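# Place both cartons flat on the low platform

## Task

Get both cartons lying flat on the low platform, neither resting on the other and neither sticking out past a platform edge; they must stay put without the robot holding them, and at the end the suction must be released and the tool moved away.

## Robot and tools

Robot: a single 7-joint arm whose tool is a suction cup. The cup point is the middle of the cup's rim when it is free, and the cup points along the cup point's own +z axis. From roughly 4 cm back from the rim the tool widens, with its body and wrist camera extending up to about 9 cm sideways, so leave room around it near boxes and the platform.

Frames: results report the cup point in the scene frame. Its origin sits on the tabletop under the arm base, +z is up, and +y is to the left when facing along +x. Positions are in metres, orientation is a wxyz quaternion, and velocities are in m/s and rad/s. The arm base may be slightly tilted, and the printed position can be a little off, more so when the arm reaches far.

Rows: every motion uses a row of 7 plain numbers, each from -1 to 1, ordered dx, dy, dz, rx, ry, rz, suction. The first six are an offset, not an absolute pose: they are expressed in the cup point's own axes and measured from the cup point's pose at the start of the action (for a call's first action, the pose shown in the most recent result of this scene). A value of 1.0 equals 0.6 m of travel or 180 degrees of turn; rx, ry, rz together form one rotation vector. The seventh number controls suction: above 0.01 turns it on, 0.01 or less turns it off, and it keeps that state until changed.

execute_actions(actions): a list of actions run one after another. Each action is a table of up to 15 rows, one per control step of 1/30 s. If fewer than 15 rows are given, the last row is repeated for the remaining steps. All rows in an action are offsets from that action's start pose, not from the row before. An empty list simply returns the current state and images. Each step the commanded pose is limited to within 70 mm and 16 degrees of the measured pose, so large offsets need several actions; after an action the arm continues at most to the last limited pose. Results list cup point positions at some steps; HELD flags a step where the row was partly or fully held back.

move(target, speed, blocking): drives the cup point along a straight line toward one target. target is a single 7-number row as above, an offset from the pose in the latest result that shows one; the suction value is sent at the start. speed is the top path speed in m/s, 0.002 to 0.5 (default 0.25); turning is capped at twice that in rad/s. The path lasts 0.5 to 10 s and is cut off at 10 s. It does not avoid obstacles, and the real cup point may lag, wander, or exceed the speed, especially with the arm nearly straight. Faster contact and targets set deeper past contact press harder. With blocking=false the result arrives after 0.5 s while the arm keeps moving; until a result shows it ended, further rows and moves are refused, so use wait or stop. The result adds a move: line giving how it ended (done means at rest near target; others include off_target, moving, held, fault), the distance to target, and limits (paced means the sent pose was clipped; held means a check blocked some steps, after which the arm may speed up sharply).

wait(seconds): 0 to 10 s, the arm keeps its last command; returns early if a running move ends. stop(): brakes a running move; it needs stopping distance, and suction keeps its state. zoom_image(camera, region): camera is cam_head_left, cam_head_right (both 504x504) or cam_wrist (616x616); region is [x0, y0, x1, y1] in pixels from the top-left, at most 504 by 504. finished_scene(scene): ends the current scene, given its number, and reports success; it cannot be reversed.

Suction: to lift a carton, turn suction on and press the 36 mm rim fully onto a flat, smooth face, away from edges, seams and holes. suction_measured near 0 means no seal; 0.83 or more means airtight; lower values mean leaks. part_present goes to 1 at 0.50 and back to 0 below 0.45. Under vacuum the cup compresses, so a held carton sits up to about 12 mm nearer the tool. Vacuum alone can lift a resting object. To release, set the carton down on its support first, then switch suction off, and raise the tool over 15 mm before assuming it is free. If the cup seals onto the table, turn suction off to release it. A "pose unreachable" line means the clearance check (which treats the base mount as part of the arm) altered or blocked a command; "Hand target" shows where the controller is currently steering.

Avoid: dropping or knocking anything off the table, which fails the job; fast or hard impacts; pressing far into surfaces. Contact torque reaching a joint's load limit (waist and shoulder 45.5, upper arm roll, elbow and forearm roll 27.3, wrist pitch and wrist roll 18.2 N m) triggers a fault: the arm backs off, freezes 10 s and drops the rest of the call. Holding loads heats motors; MOTOR HOT appears from 65 °C and at 80 °C an OVER-TEMPERATURE FAULT brakes the arm, so don't hang on to cartons longer than needed. Loose objects can occasionally be nudged by outside pushes, so check the final placement before finishing. The simulation continues while you compose replies, with the arm holding its last command.

Each tool is called after "Call:" as a command line: name --argument value for each argument, lists and objects as JSON in quotes; but a table of rows of numbers goes row by row, as --pt "numbers of a row", without its own name.

## Session

Call:
execute_actions --actions '[]'

Scene clock: 0.00 s.
end_effector_position=(+0.3993, +0.0200, +0.2753) suction_measured=0.00 part_present=0 end_effector_quat_wxyz=(-0.002, -0.025, +1.000, -0.001) end_effector_velocity=(-0.000, +0.001, -0.000) end_effector_angular_velocity=(+0.001, -0.000, +0.002)
Joint positions: [ 0.003 -0.248  0.003  0.922 -0.001  1.173  2.356]
Joint velocities: [ 0.001 -0.     0.001 -0.002  0.001 -0.002 -0.001]
Hand target: +0.399, +0.020, +0.275; -0.002, -0.025, +1.000, -0.001

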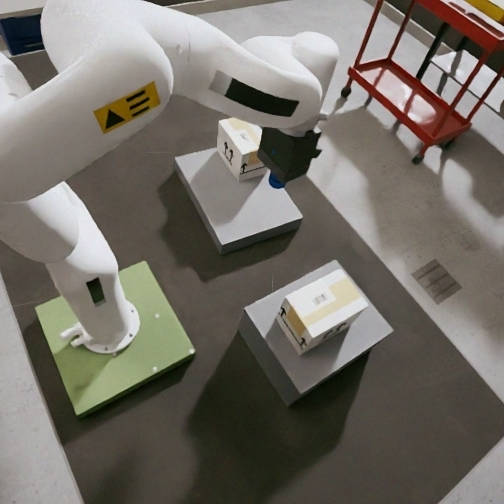

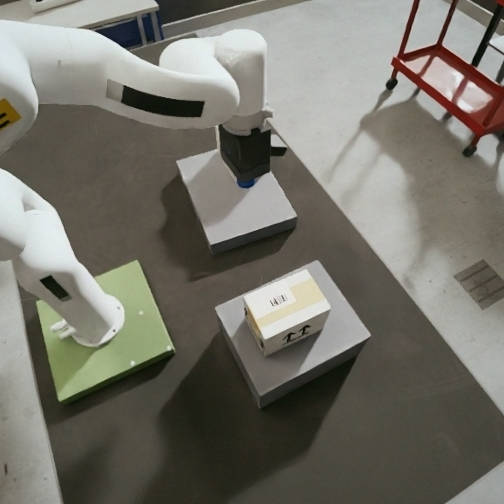

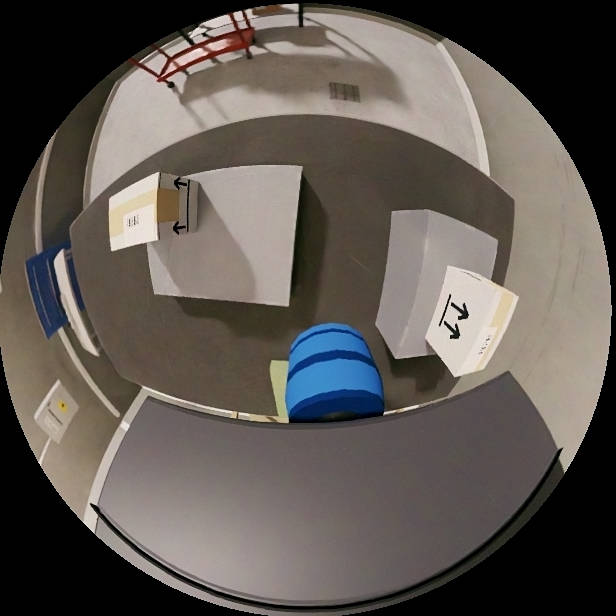

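Call:
move --target '[-0.1,0.4,-0.1,0,0,0,0]'

Scene clock: 3.03 s.
end_effector_position=(+0.4474, +0.2622, +0.3349) suction_measured=0.00 part_present=0 end_effector_quat_wxyz=(-0.001, -0.025, +1.000, -0.001) end_effector_velocity=(+0.001, +0.003, +0.001) end_effector_angular_velocity=(-0.001, +0.001, -0.000)
Joint positions: [ 0.229  0.142  0.279  1.518 -0.04   1.384  2.865]
Joint velocities: [ 0.004  0.009  0.002  0.015 -0.003  0.007  0.006]
Hand target: +0.447, +0.263, +0.335; -0.001, -0.025, +1.000, -0.001
Off the commanded pose: 0.001 m, 0 deg.
move: done

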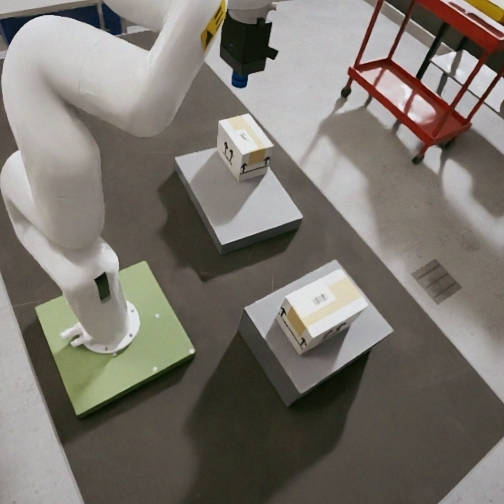

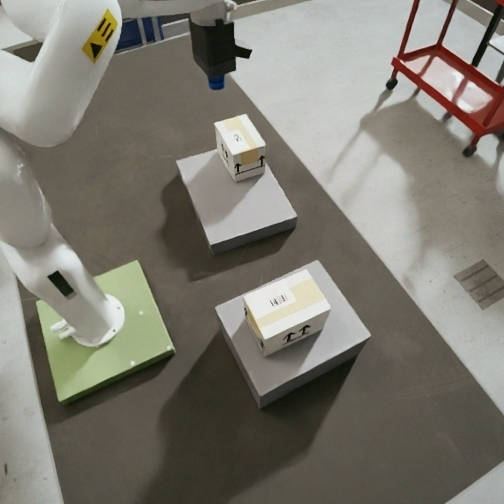

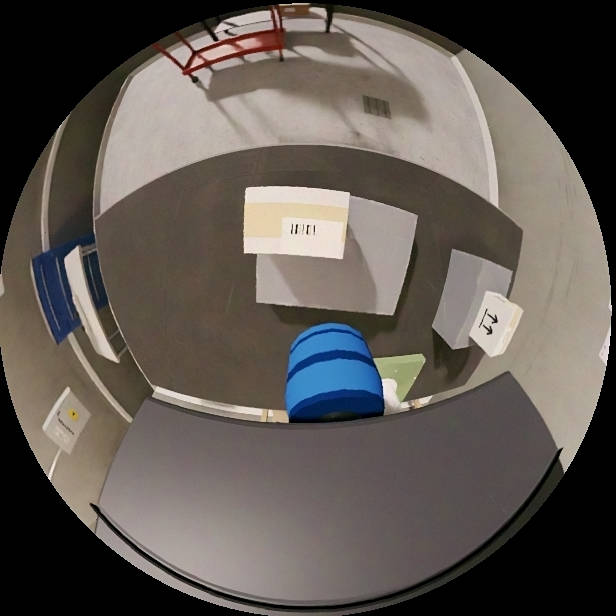

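Call:
move --target '[-0.05,0.2,0.1,0,0,0,0]'

Call:
zoom_image --camera "cam_head_right" --region '[160,80,320,260]'

Scene clock: 7.47 s.
end_effector_position=(+0.4716, +0.3829, +0.2751) suction_measured=0.00 part_present=0 end_effector_quat_wxyz=(-0.001, -0.025, +1.000, -0.001) end_effector_velocity=(+0.000, +0.001, -0.002) end_effector_angular_velocity=(-0.004, +0.003, +0.002)
Joint positions: [ 0.397  0.494  0.334  1.819 -0.16   1.353  3.08 ]
Joint velocities: [ 0.005  0.011 -0.001  0.013 -0.004  0.008  0.001]
Hand target: +0.472, +0.383, +0.275; -0.001, -0.025, +1.000, -0.001
Off the commanded pose: 0.001 m, 0 deg.
move: done

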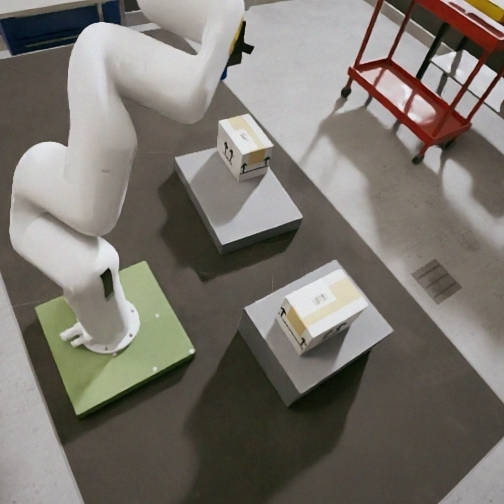

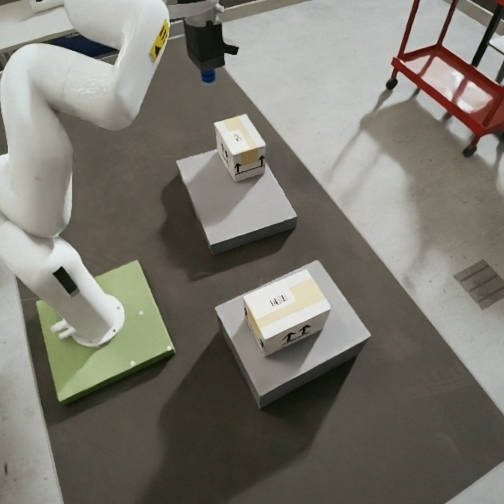

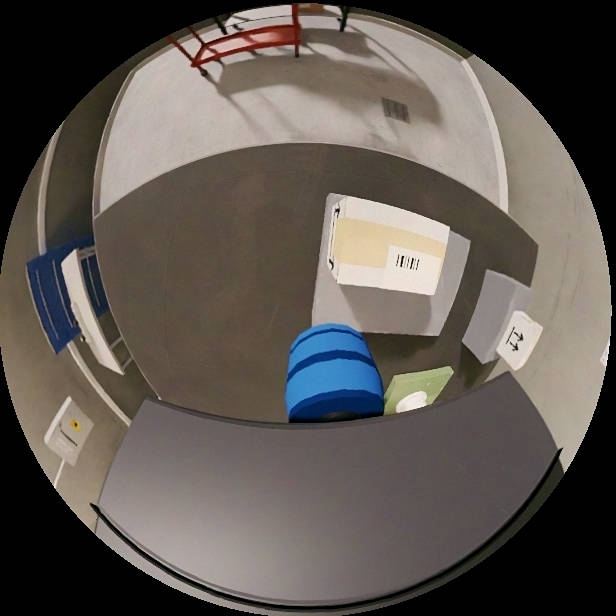

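Region (160, 80, 320, 260) of cam_head_right's 504x504 image, scaled by 2.800, with more detail than that image has.

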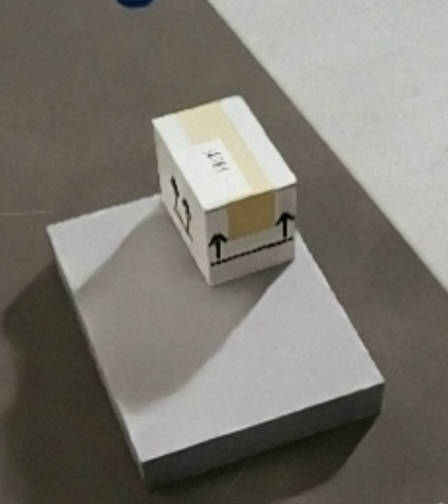

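Call:
move --target '[0.25,-1,-0.17,0,0,0,0]' --speed 0.35

Scene clock: 11.53 s.
end_effector_position=(+0.3509, -0.2227, +0.3775) suction_measured=0.00 part_present=0 end_effector_quat_wxyz=(-0.002, -0.025, +1.000, -0.001) end_effector_velocity=(-0.000, -0.003, +0.001) end_effector_angular_velocity=(+0.001, +0.000, -0.004)
Joint positions: [-0.235 -0.22  -0.327  1.253 -0.072  1.464  1.804]
Joint velocities: [-0.002  0.006 -0.006  0.007  0.001  0.002 -0.005]
Hand target: +0.351, -0.223, +0.377; -0.002, -0.025, +1.000, -0.000
Off the commanded pose: 0.001 m, 0 deg.
move: done; limits=paced

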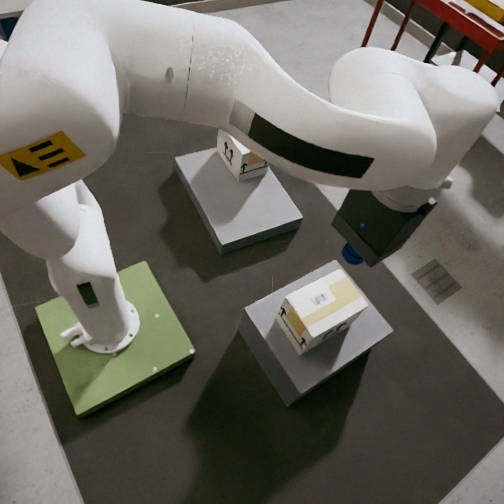

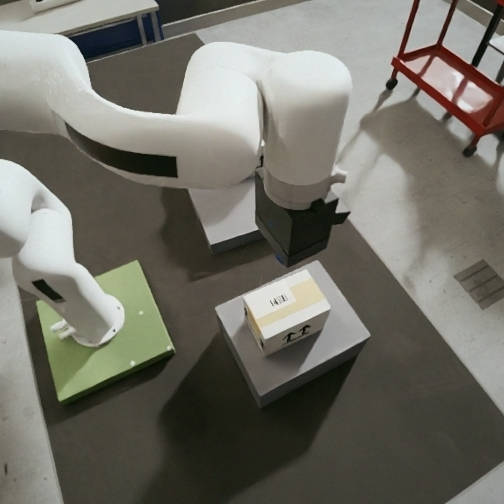

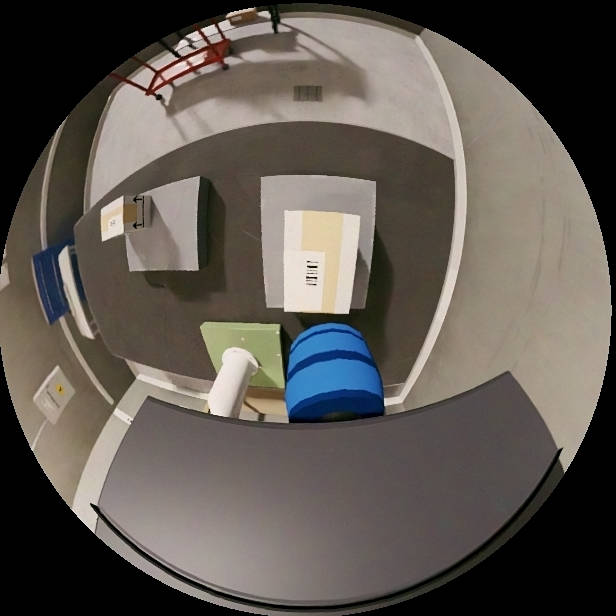

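Call:
move --target '[-0.03,0,0.17,0,0,0,0]' --speed 0.15

Scene clock: 13.87 s.
end_effector_position=(+0.3690, -0.2220, +0.2760) suction_measured=0.00 part_present=0 end_effector_quat_wxyz=(-0.001, -0.025, +1.000, -0.001) end_effector_velocity=(+0.000, -0.000, -0.004) end_effector_angular_velocity=(+0.000, +0.003, -0.000)
Joint positions: [-0.231 -0.154 -0.335  1.024 -0.056  1.172  1.81 ]
Joint velocities: [ 0.     0.006 -0.001 -0.005  0.    -0.007 -0.   ]
Hand target: +0.369, -0.222, +0.275; -0.002, -0.025, +1.000, -0.000
Off the commanded pose: 0.001 m, 0 deg.
move: done

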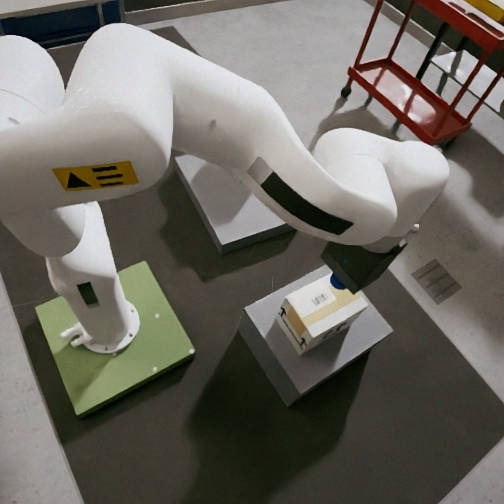

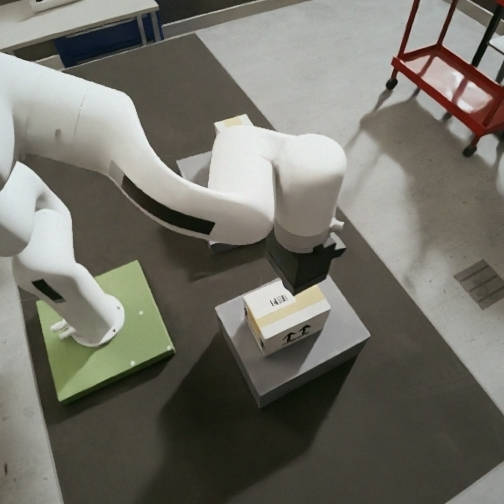

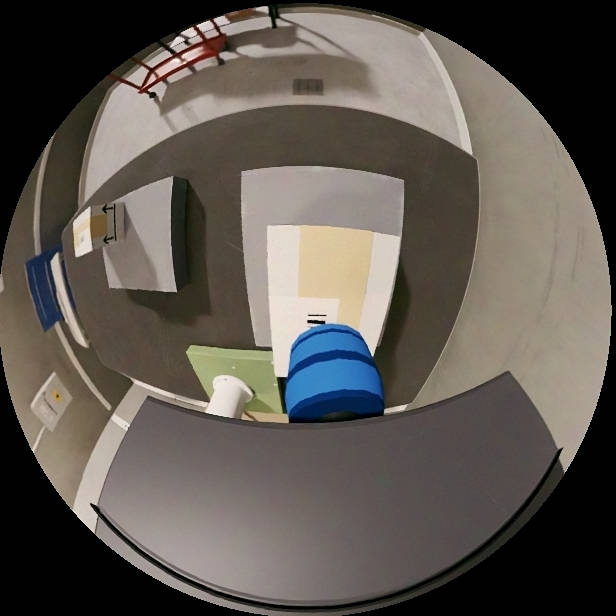

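Call:
move --target '[0.03,0.02,0.06,0,0,0,1]' --speed 0.05

Call:
move --target '[0,0,0.03,0,0,0,1]' --speed 0.02

Scene clock: 18.17 s.
end_effector_position=(+0.3506, -0.2111, +0.2403) suction_measured=0.00 part_present=0 end_effector_quat_wxyz=(-0.001, -0.025, +1.000, -0.001) end_effector_velocity=(-0.000, +0.000, -0.001) end_effector_angular_velocity=(-0.003, -0.002, +0.002)
Joint positions: [-0.236 -0.2   -0.332  0.876 -0.075  1.068  1.825]
Joint velocities: [-0.001 -0.003  0.002 -0.007 -0.003 -0.007  0.001]
Hand target: +0.350, -0.211, +0.240; -0.001, -0.025, +1.000, -0.001
Off the commanded pose: 0.000 m, 0 deg.
move: done

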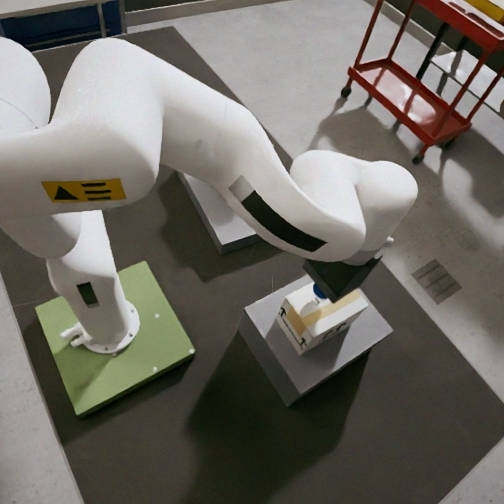

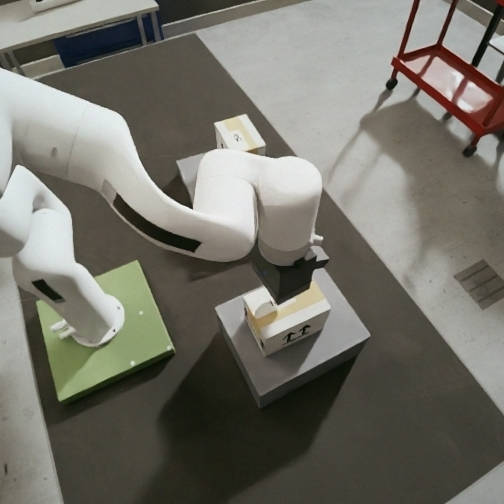

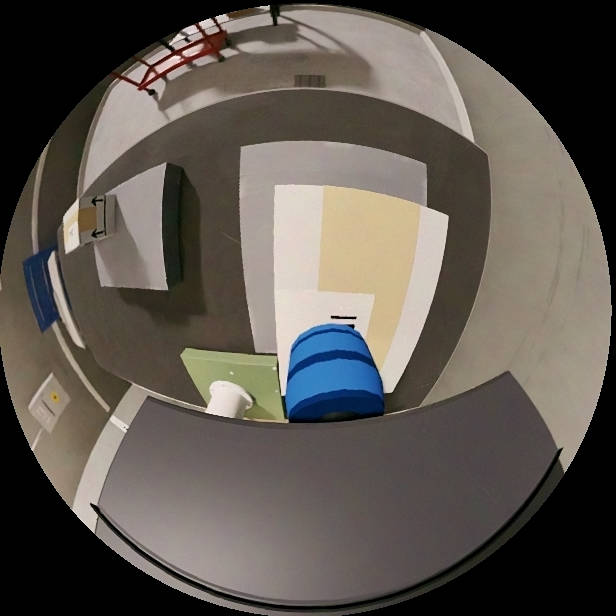

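Scene clock: 19.37 s.
end_effector_position=(+0.3507, -0.2111, +0.2225) suction_measured=0.00 part_present=0 end_effector_quat_wxyz=(-0.001, -0.025, +1.000, -0.001) end_effector_velocity=(+0.001, -0.000, -0.001) end_effector_angular_velocity=(-0.000, -0.003, -0.001)
Joint positions: [-0.236 -0.179 -0.336  0.842 -0.071  1.014  1.821]
Joint velocities: [ 0.     0.001 -0.001 -0.003  0.001 -0.007 -0.001]
Hand target: +0.351, -0.211, +0.222; -0.001, -0.025, +1.000, -0.001
Off the commanded pose: 0.000 m, 0 deg.
move: done

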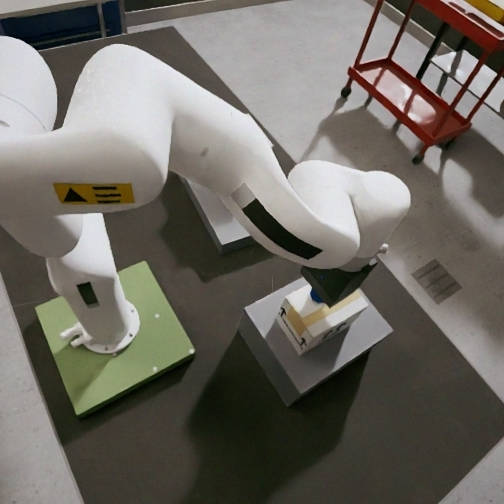

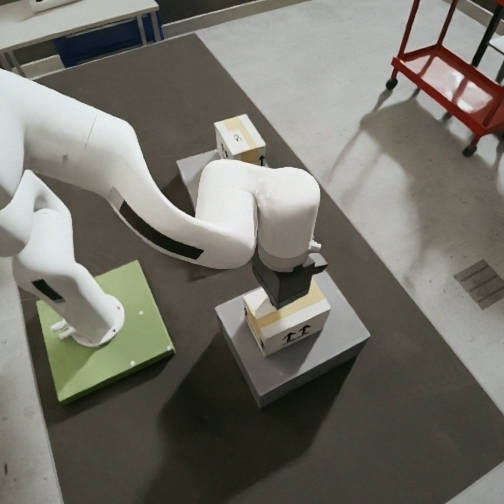

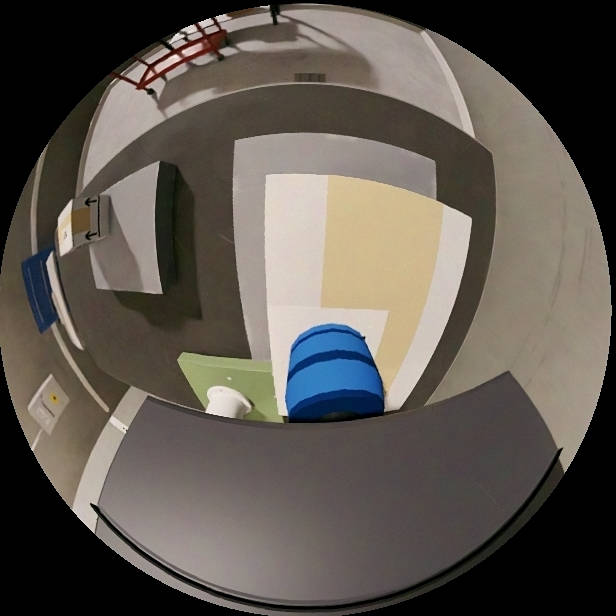

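Call:
move --target '[0,0,0.016,0,0,0,1]' --speed 0.015

Scene clock: 22.03 s.
end_effector_position=(+0.3507, -0.2111, +0.2130) suction_measured=1.00 part_present=1 end_effector_quat_wxyz=(-0.001, -0.025, +1.000, -0.001) end_effector_velocity=(+0.001, -0.000, -0.002) end_effector_angular_velocity=(-0.002, -0.001, +0.001)
Joint positions: [-0.236 -0.167 -0.339  0.825 -0.068  0.986  1.818]
Joint velocities: [ 0.     0.003  0.    -0.003  0.    -0.008 -0.001]
Hand target: +0.351, -0.211, +0.213; -0.001, -0.025, +1.000, -0.001
Off the commanded pose: 0.000 m, 0 deg.
move: done

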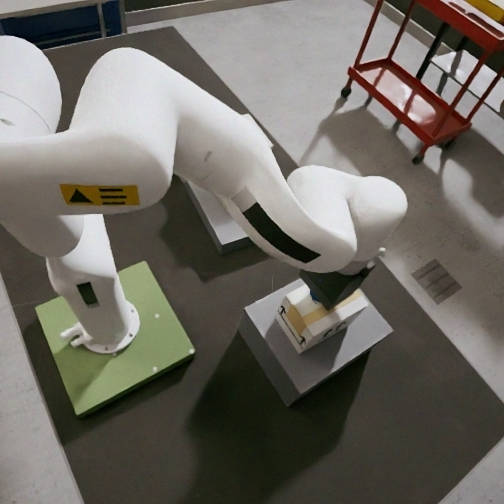

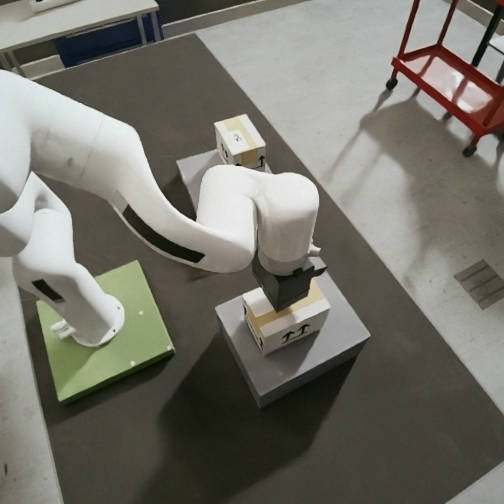

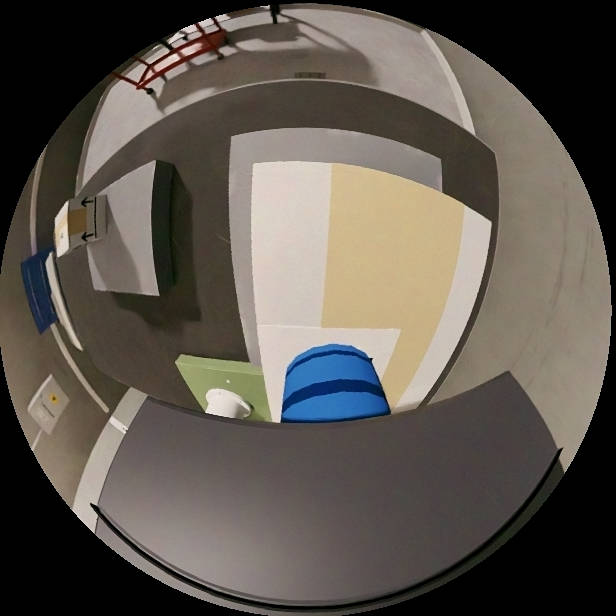

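Call:
move --target '[0,0,-0.06,0,0,0,1]' --speed 0.08

Call:
move --target '[-0.147,0.59,0,0,0,0,1]' --speed 0.2

Call:
move --target '[0,0,0.13,0,0,0,1]' --speed 0.08

Scene clock: 26.00 s.
end_effector_position=(+0.3505, -0.2110, +0.2485) suction_measured=1.00 part_present=1 end_effector_quat_wxyz=(-0.002, -0.025, +1.000, -0.001) end_effector_velocity=(+0.000, -0.001, +0.004) end_effector_angular_velocity=(+0.000, -0.002, -0.003)
Joint positions: [-0.235 -0.208 -0.33   0.893 -0.077  1.094  1.827]
Joint velocities: [-0.    -0.003 -0.001  0.007  0.001  0.009  0.001]
Hand target: +0.351, -0.211, +0.249; -0.001, -0.025, +1.000, -0.001
Off the commanded pose: 0.001 m, 0 deg.
move: done

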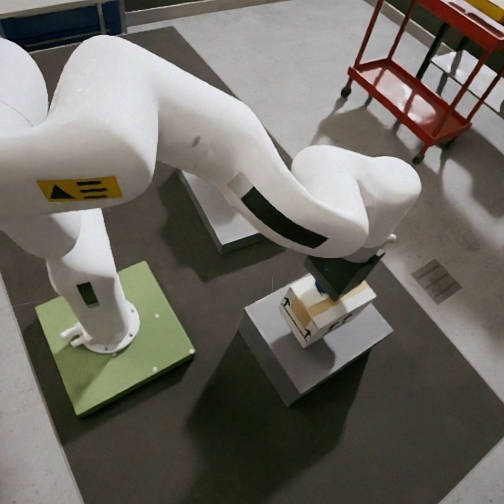

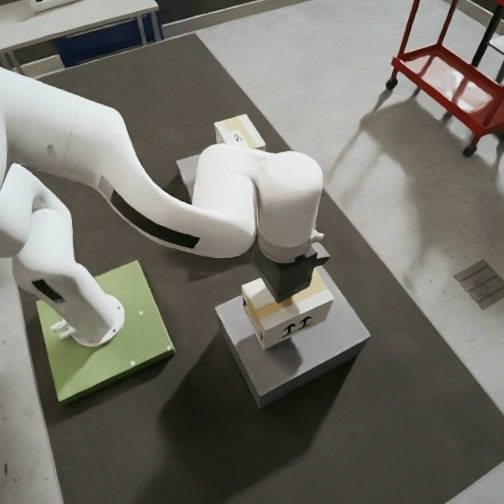

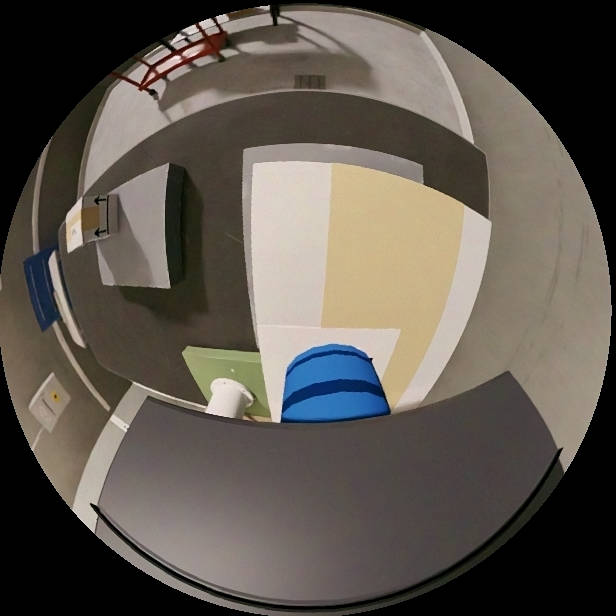

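Scene clock: 28.43 s.
end_effector_position=(+0.4211, +0.1465, +0.2483) suction_measured=1.00 part_present=1 end_effector_quat_wxyz=(-0.001, -0.025, +1.000, -0.001) end_effector_velocity=(+0.000, +0.002, -0.000) end_effector_angular_velocity=(-0.002, +0.001, +0.002)
Joint positions: [ 0.111 -0.076  0.175  1.019  0.014  1.096  2.629]
Joint velocities: [ 0.003  0.005  0.001  0.004 -0.002  0.001  0.004]
Hand target: +0.421, +0.147, +0.248; -0.001, -0.025, +1.000, -0.001
Off the commanded pose: 0.001 m, 0 deg.
move: done

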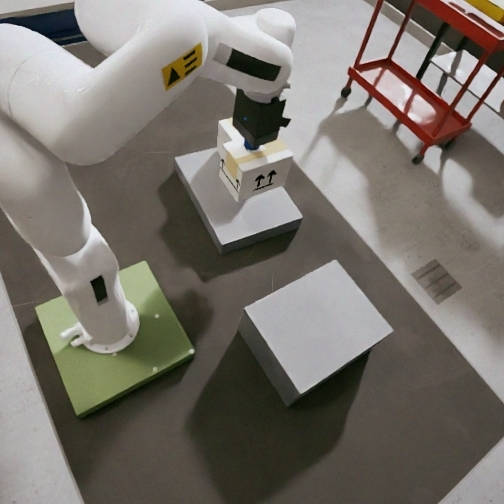

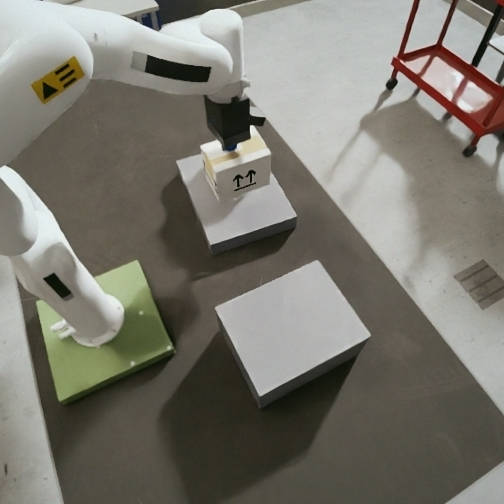

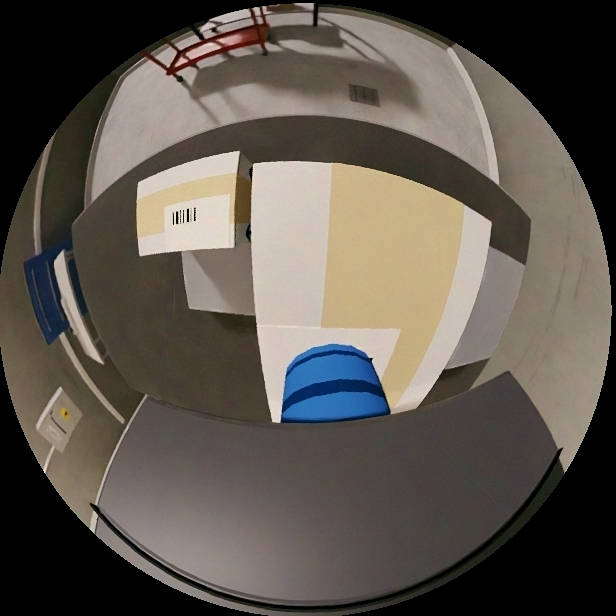

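Scene clock: 29.83 s.
end_effector_position=(+0.4214, +0.1466, +0.1708) suction_measured=1.00 part_present=1 end_effector_quat_wxyz=(-0.001, -0.025, +1.000, -0.001) end_effector_velocity=(-0.002, -0.001, -0.005) end_effector_angular_velocity=(-0.002, +0.005, -0.001)
Joint positions: [ 0.112  0.022  0.178  0.891 -0.006  0.871  2.645]
Joint velocities: [ 0.001  0.006 -0.001 -0.007 -0.001 -0.007  0.002]
Hand target: +0.421, +0.147, +0.170; -0.001, -0.025, +1.000, -0.001
Off the commanded pose: 0.001 m, 0 deg.
move: done

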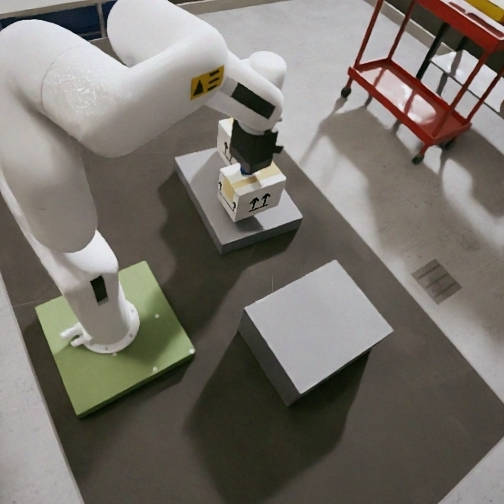

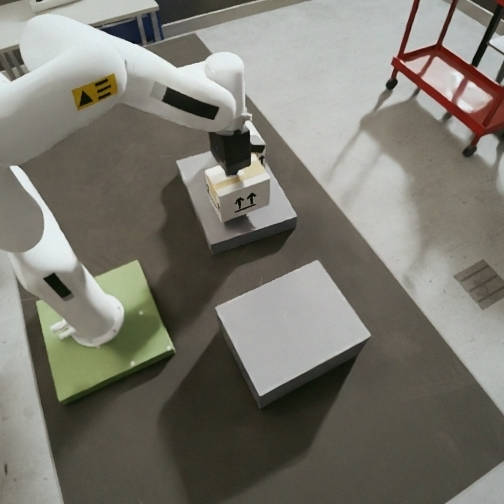

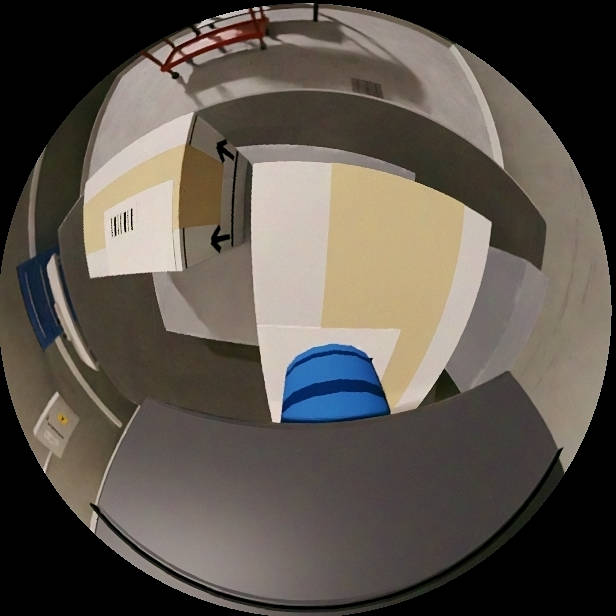

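Call:
move --target '[0,0.015,0.055,0,0,0,1]' --speed 0.025

Call:
zoom_image --camera "cam_head_left" --region '[170,140,320,270]'

Scene clock: 33.97 s.
end_effector_position=(+0.4210, +0.1555, +0.1380) suction_measured=1.00 part_present=1 end_effector_quat_wxyz=(-0.001, -0.025, +1.000, -0.001) end_effector_velocity=(+0.001, +0.001, -0.000) end_effector_angular_velocity=(+0.002, -0.006, +0.001)
Joint positions: [ 0.124  0.088  0.186  0.863 -0.024  0.778  2.677]
Joint velocities: [ 0.     0.002  0.002  0.    -0.001 -0.008  0.002]
Hand target: +0.421, +0.156, +0.138; -0.001, -0.025, +1.000, -0.001
Off the commanded pose: 0.000 m, 0 deg.
move: done

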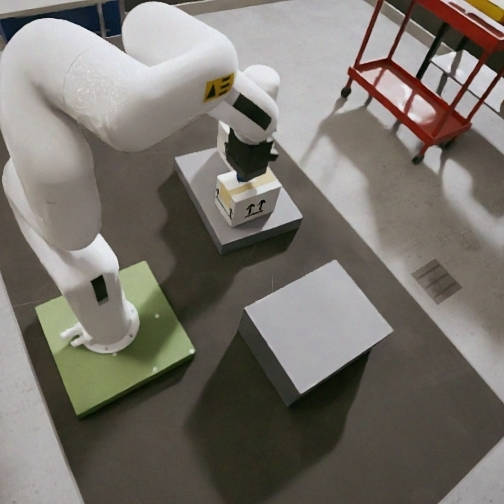

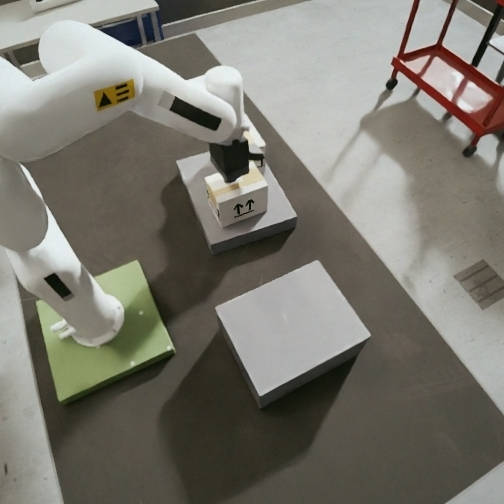

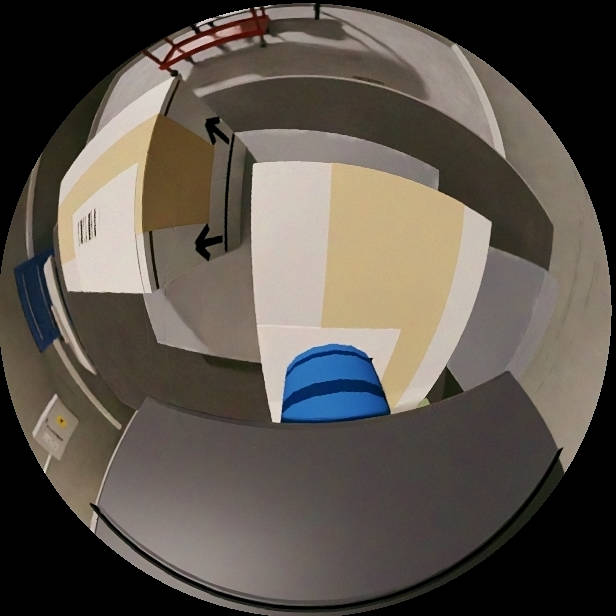

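Region (170, 140, 320, 270) of cam_head_left's 504x504 image, scaled by 3.360, with more detail than that image has; it fills the top 437 rows of this view, and the rest is white.

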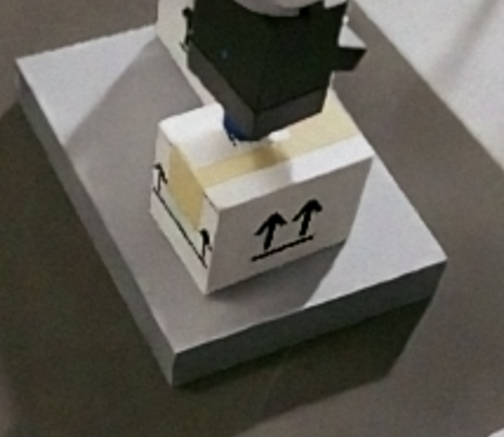

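Call:
move --target '[0,0,0.014,0,0,0,1]' --speed 0.01

Scene clock: 36.10 s.
end_effector_position=(+0.4241, +0.1566, +0.1344) suction_measured=1.00 part_present=1 end_effector_quat_wxyz=(+0.005, -0.025, +1.000, +0.000) end_effector_velocity=(-0.001, -0.001, -0.001) end_effector_angular_velocity=(+0.002, -0.005, -0.003)
Joint positions: [ 0.125  0.099  0.186  0.861 -0.029  0.754  2.681]
Joint velocities: [-0.001 -0.007 -0.001 -0.013  0.001 -0.012  0.001]
Hand target: +0.421, +0.156, +0.130; -0.001, -0.025, +1.000, -0.001
Off the commanded pose: 0.006 m, 1 deg.
move: off_target

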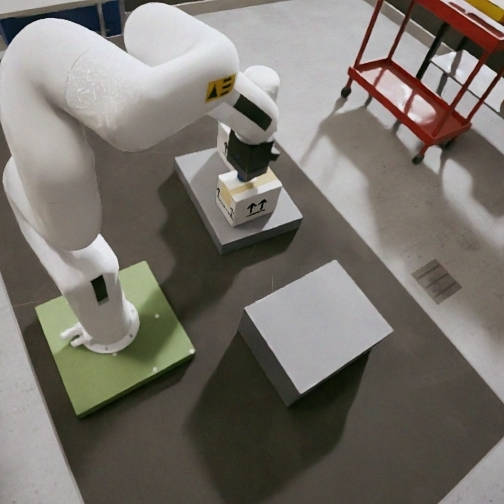

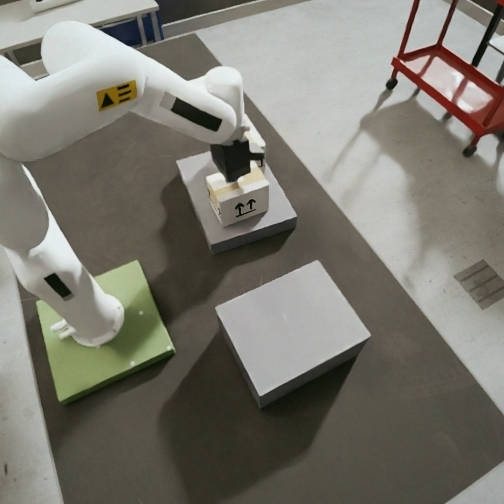

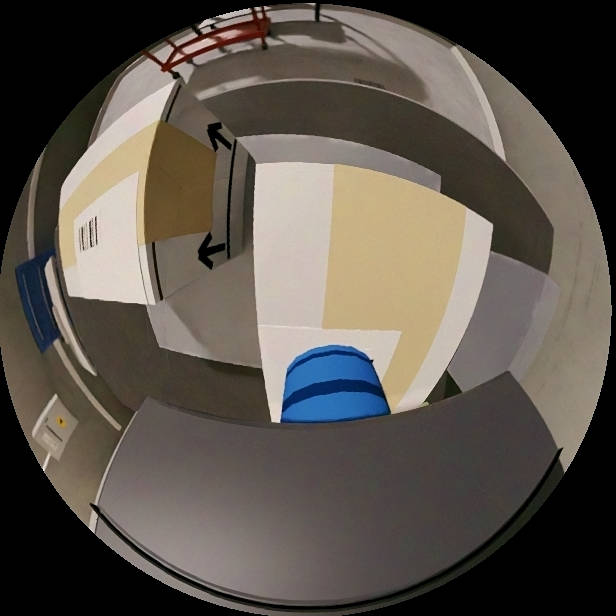

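Call:
execute_actions --actions '[[[0,0,-0.002,0,0,0,0]]]'

Call:
move --target '[0,0,-0.25,0,0,0,0]'

Scene clock: 37.93 s.
end_effector_position=(+0.4241, +0.1565, +0.1353) suction_measured=0.00 part_present=0 end_effector_quat_wxyz=(+0.005, -0.025, +1.000, +0.000) end_effector_velocity=(+0.000, -0.000, +0.001) end_effector_angular_velocity=(-0.001, -0.000, +0.000)
Joint positions: [ 0.125  0.097  0.186  0.862 -0.028  0.757  2.68 ]
Joint velocities: [-0.001 -0.001 -0.     0.002 -0.001  0.003 -0.   ]
Hand target: +0.424, +0.157, +0.136; +0.005, -0.025, +1.000, +0.000
Off the commanded pose: 0.000 m, 0 deg.
Step readings (end_effector_position):
0: (+0.4241, +0.1565, +0.1344)
1: (+0.4241, +0.1565, +0.1344)
2: (+0.4242, +0.1565, +0.1349)
4: (+0.4242, +0.1565, +0.1352)
8: (+0.4241, +0.1565, +0.1352)
15: end_effector_position above

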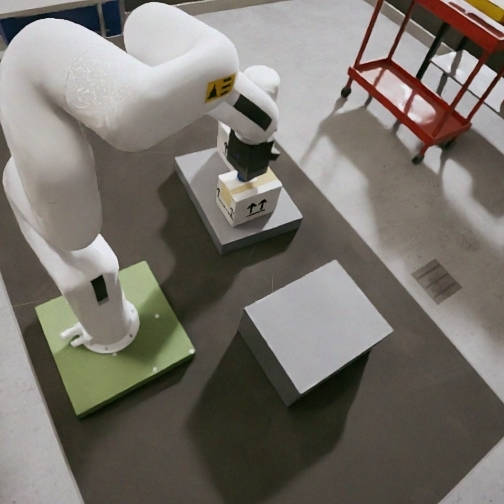

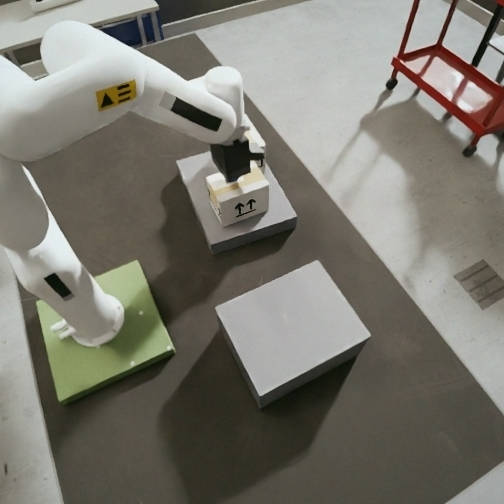

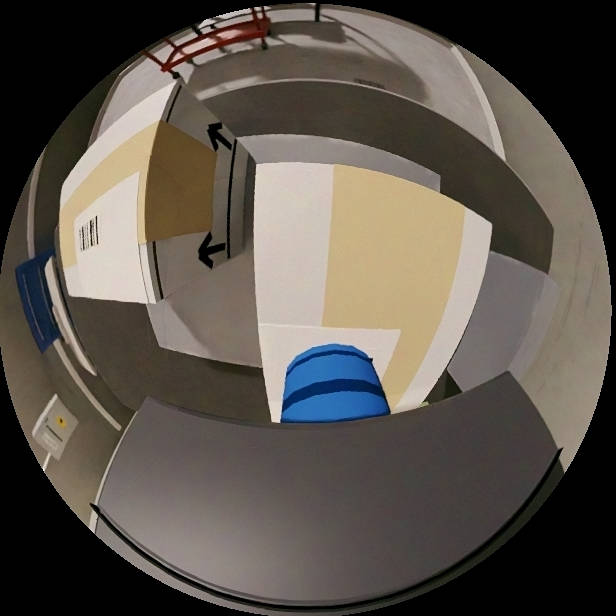

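Scene clock: 39.17 s.
end_effector_position=(+0.4222, +0.1559, +0.2848) suction_measured=0.00 part_present=0 end_effector_quat_wxyz=(+0.004, -0.025, +1.000, +0.000) end_effector_velocity=(-0.000, -0.001, +0.002) end_effector_angular_velocity=(-0.001, +0.000, +0.001)
Joint positions: [ 0.119 -0.097  0.183  1.101  0.017  1.187  2.646]
Joint velocities: [ 0.001 -0.001 -0.001  0.004 -0.001  0.006 -0.001]
Hand target: +0.422, +0.156, +0.285; +0.005, -0.025, +1.000, +0.000
Off the commanded pose: 0.001 m, 0 deg.
move: done

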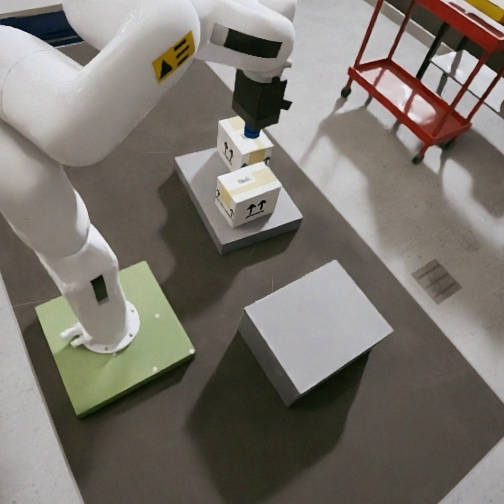

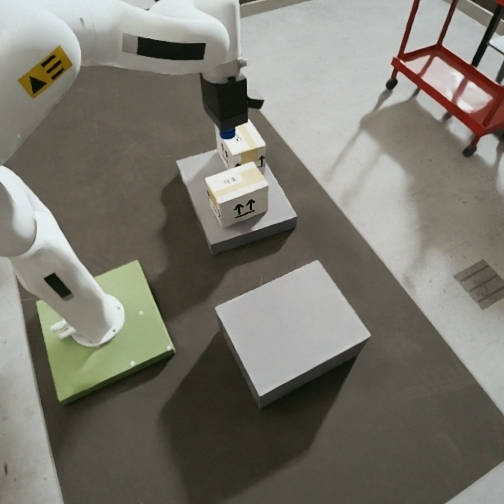

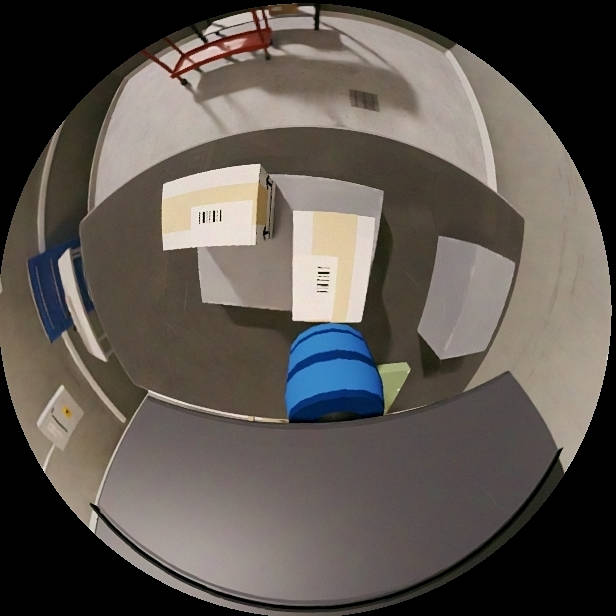

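Call:
finished_scene --scene 1

The scene is finished: the task was done.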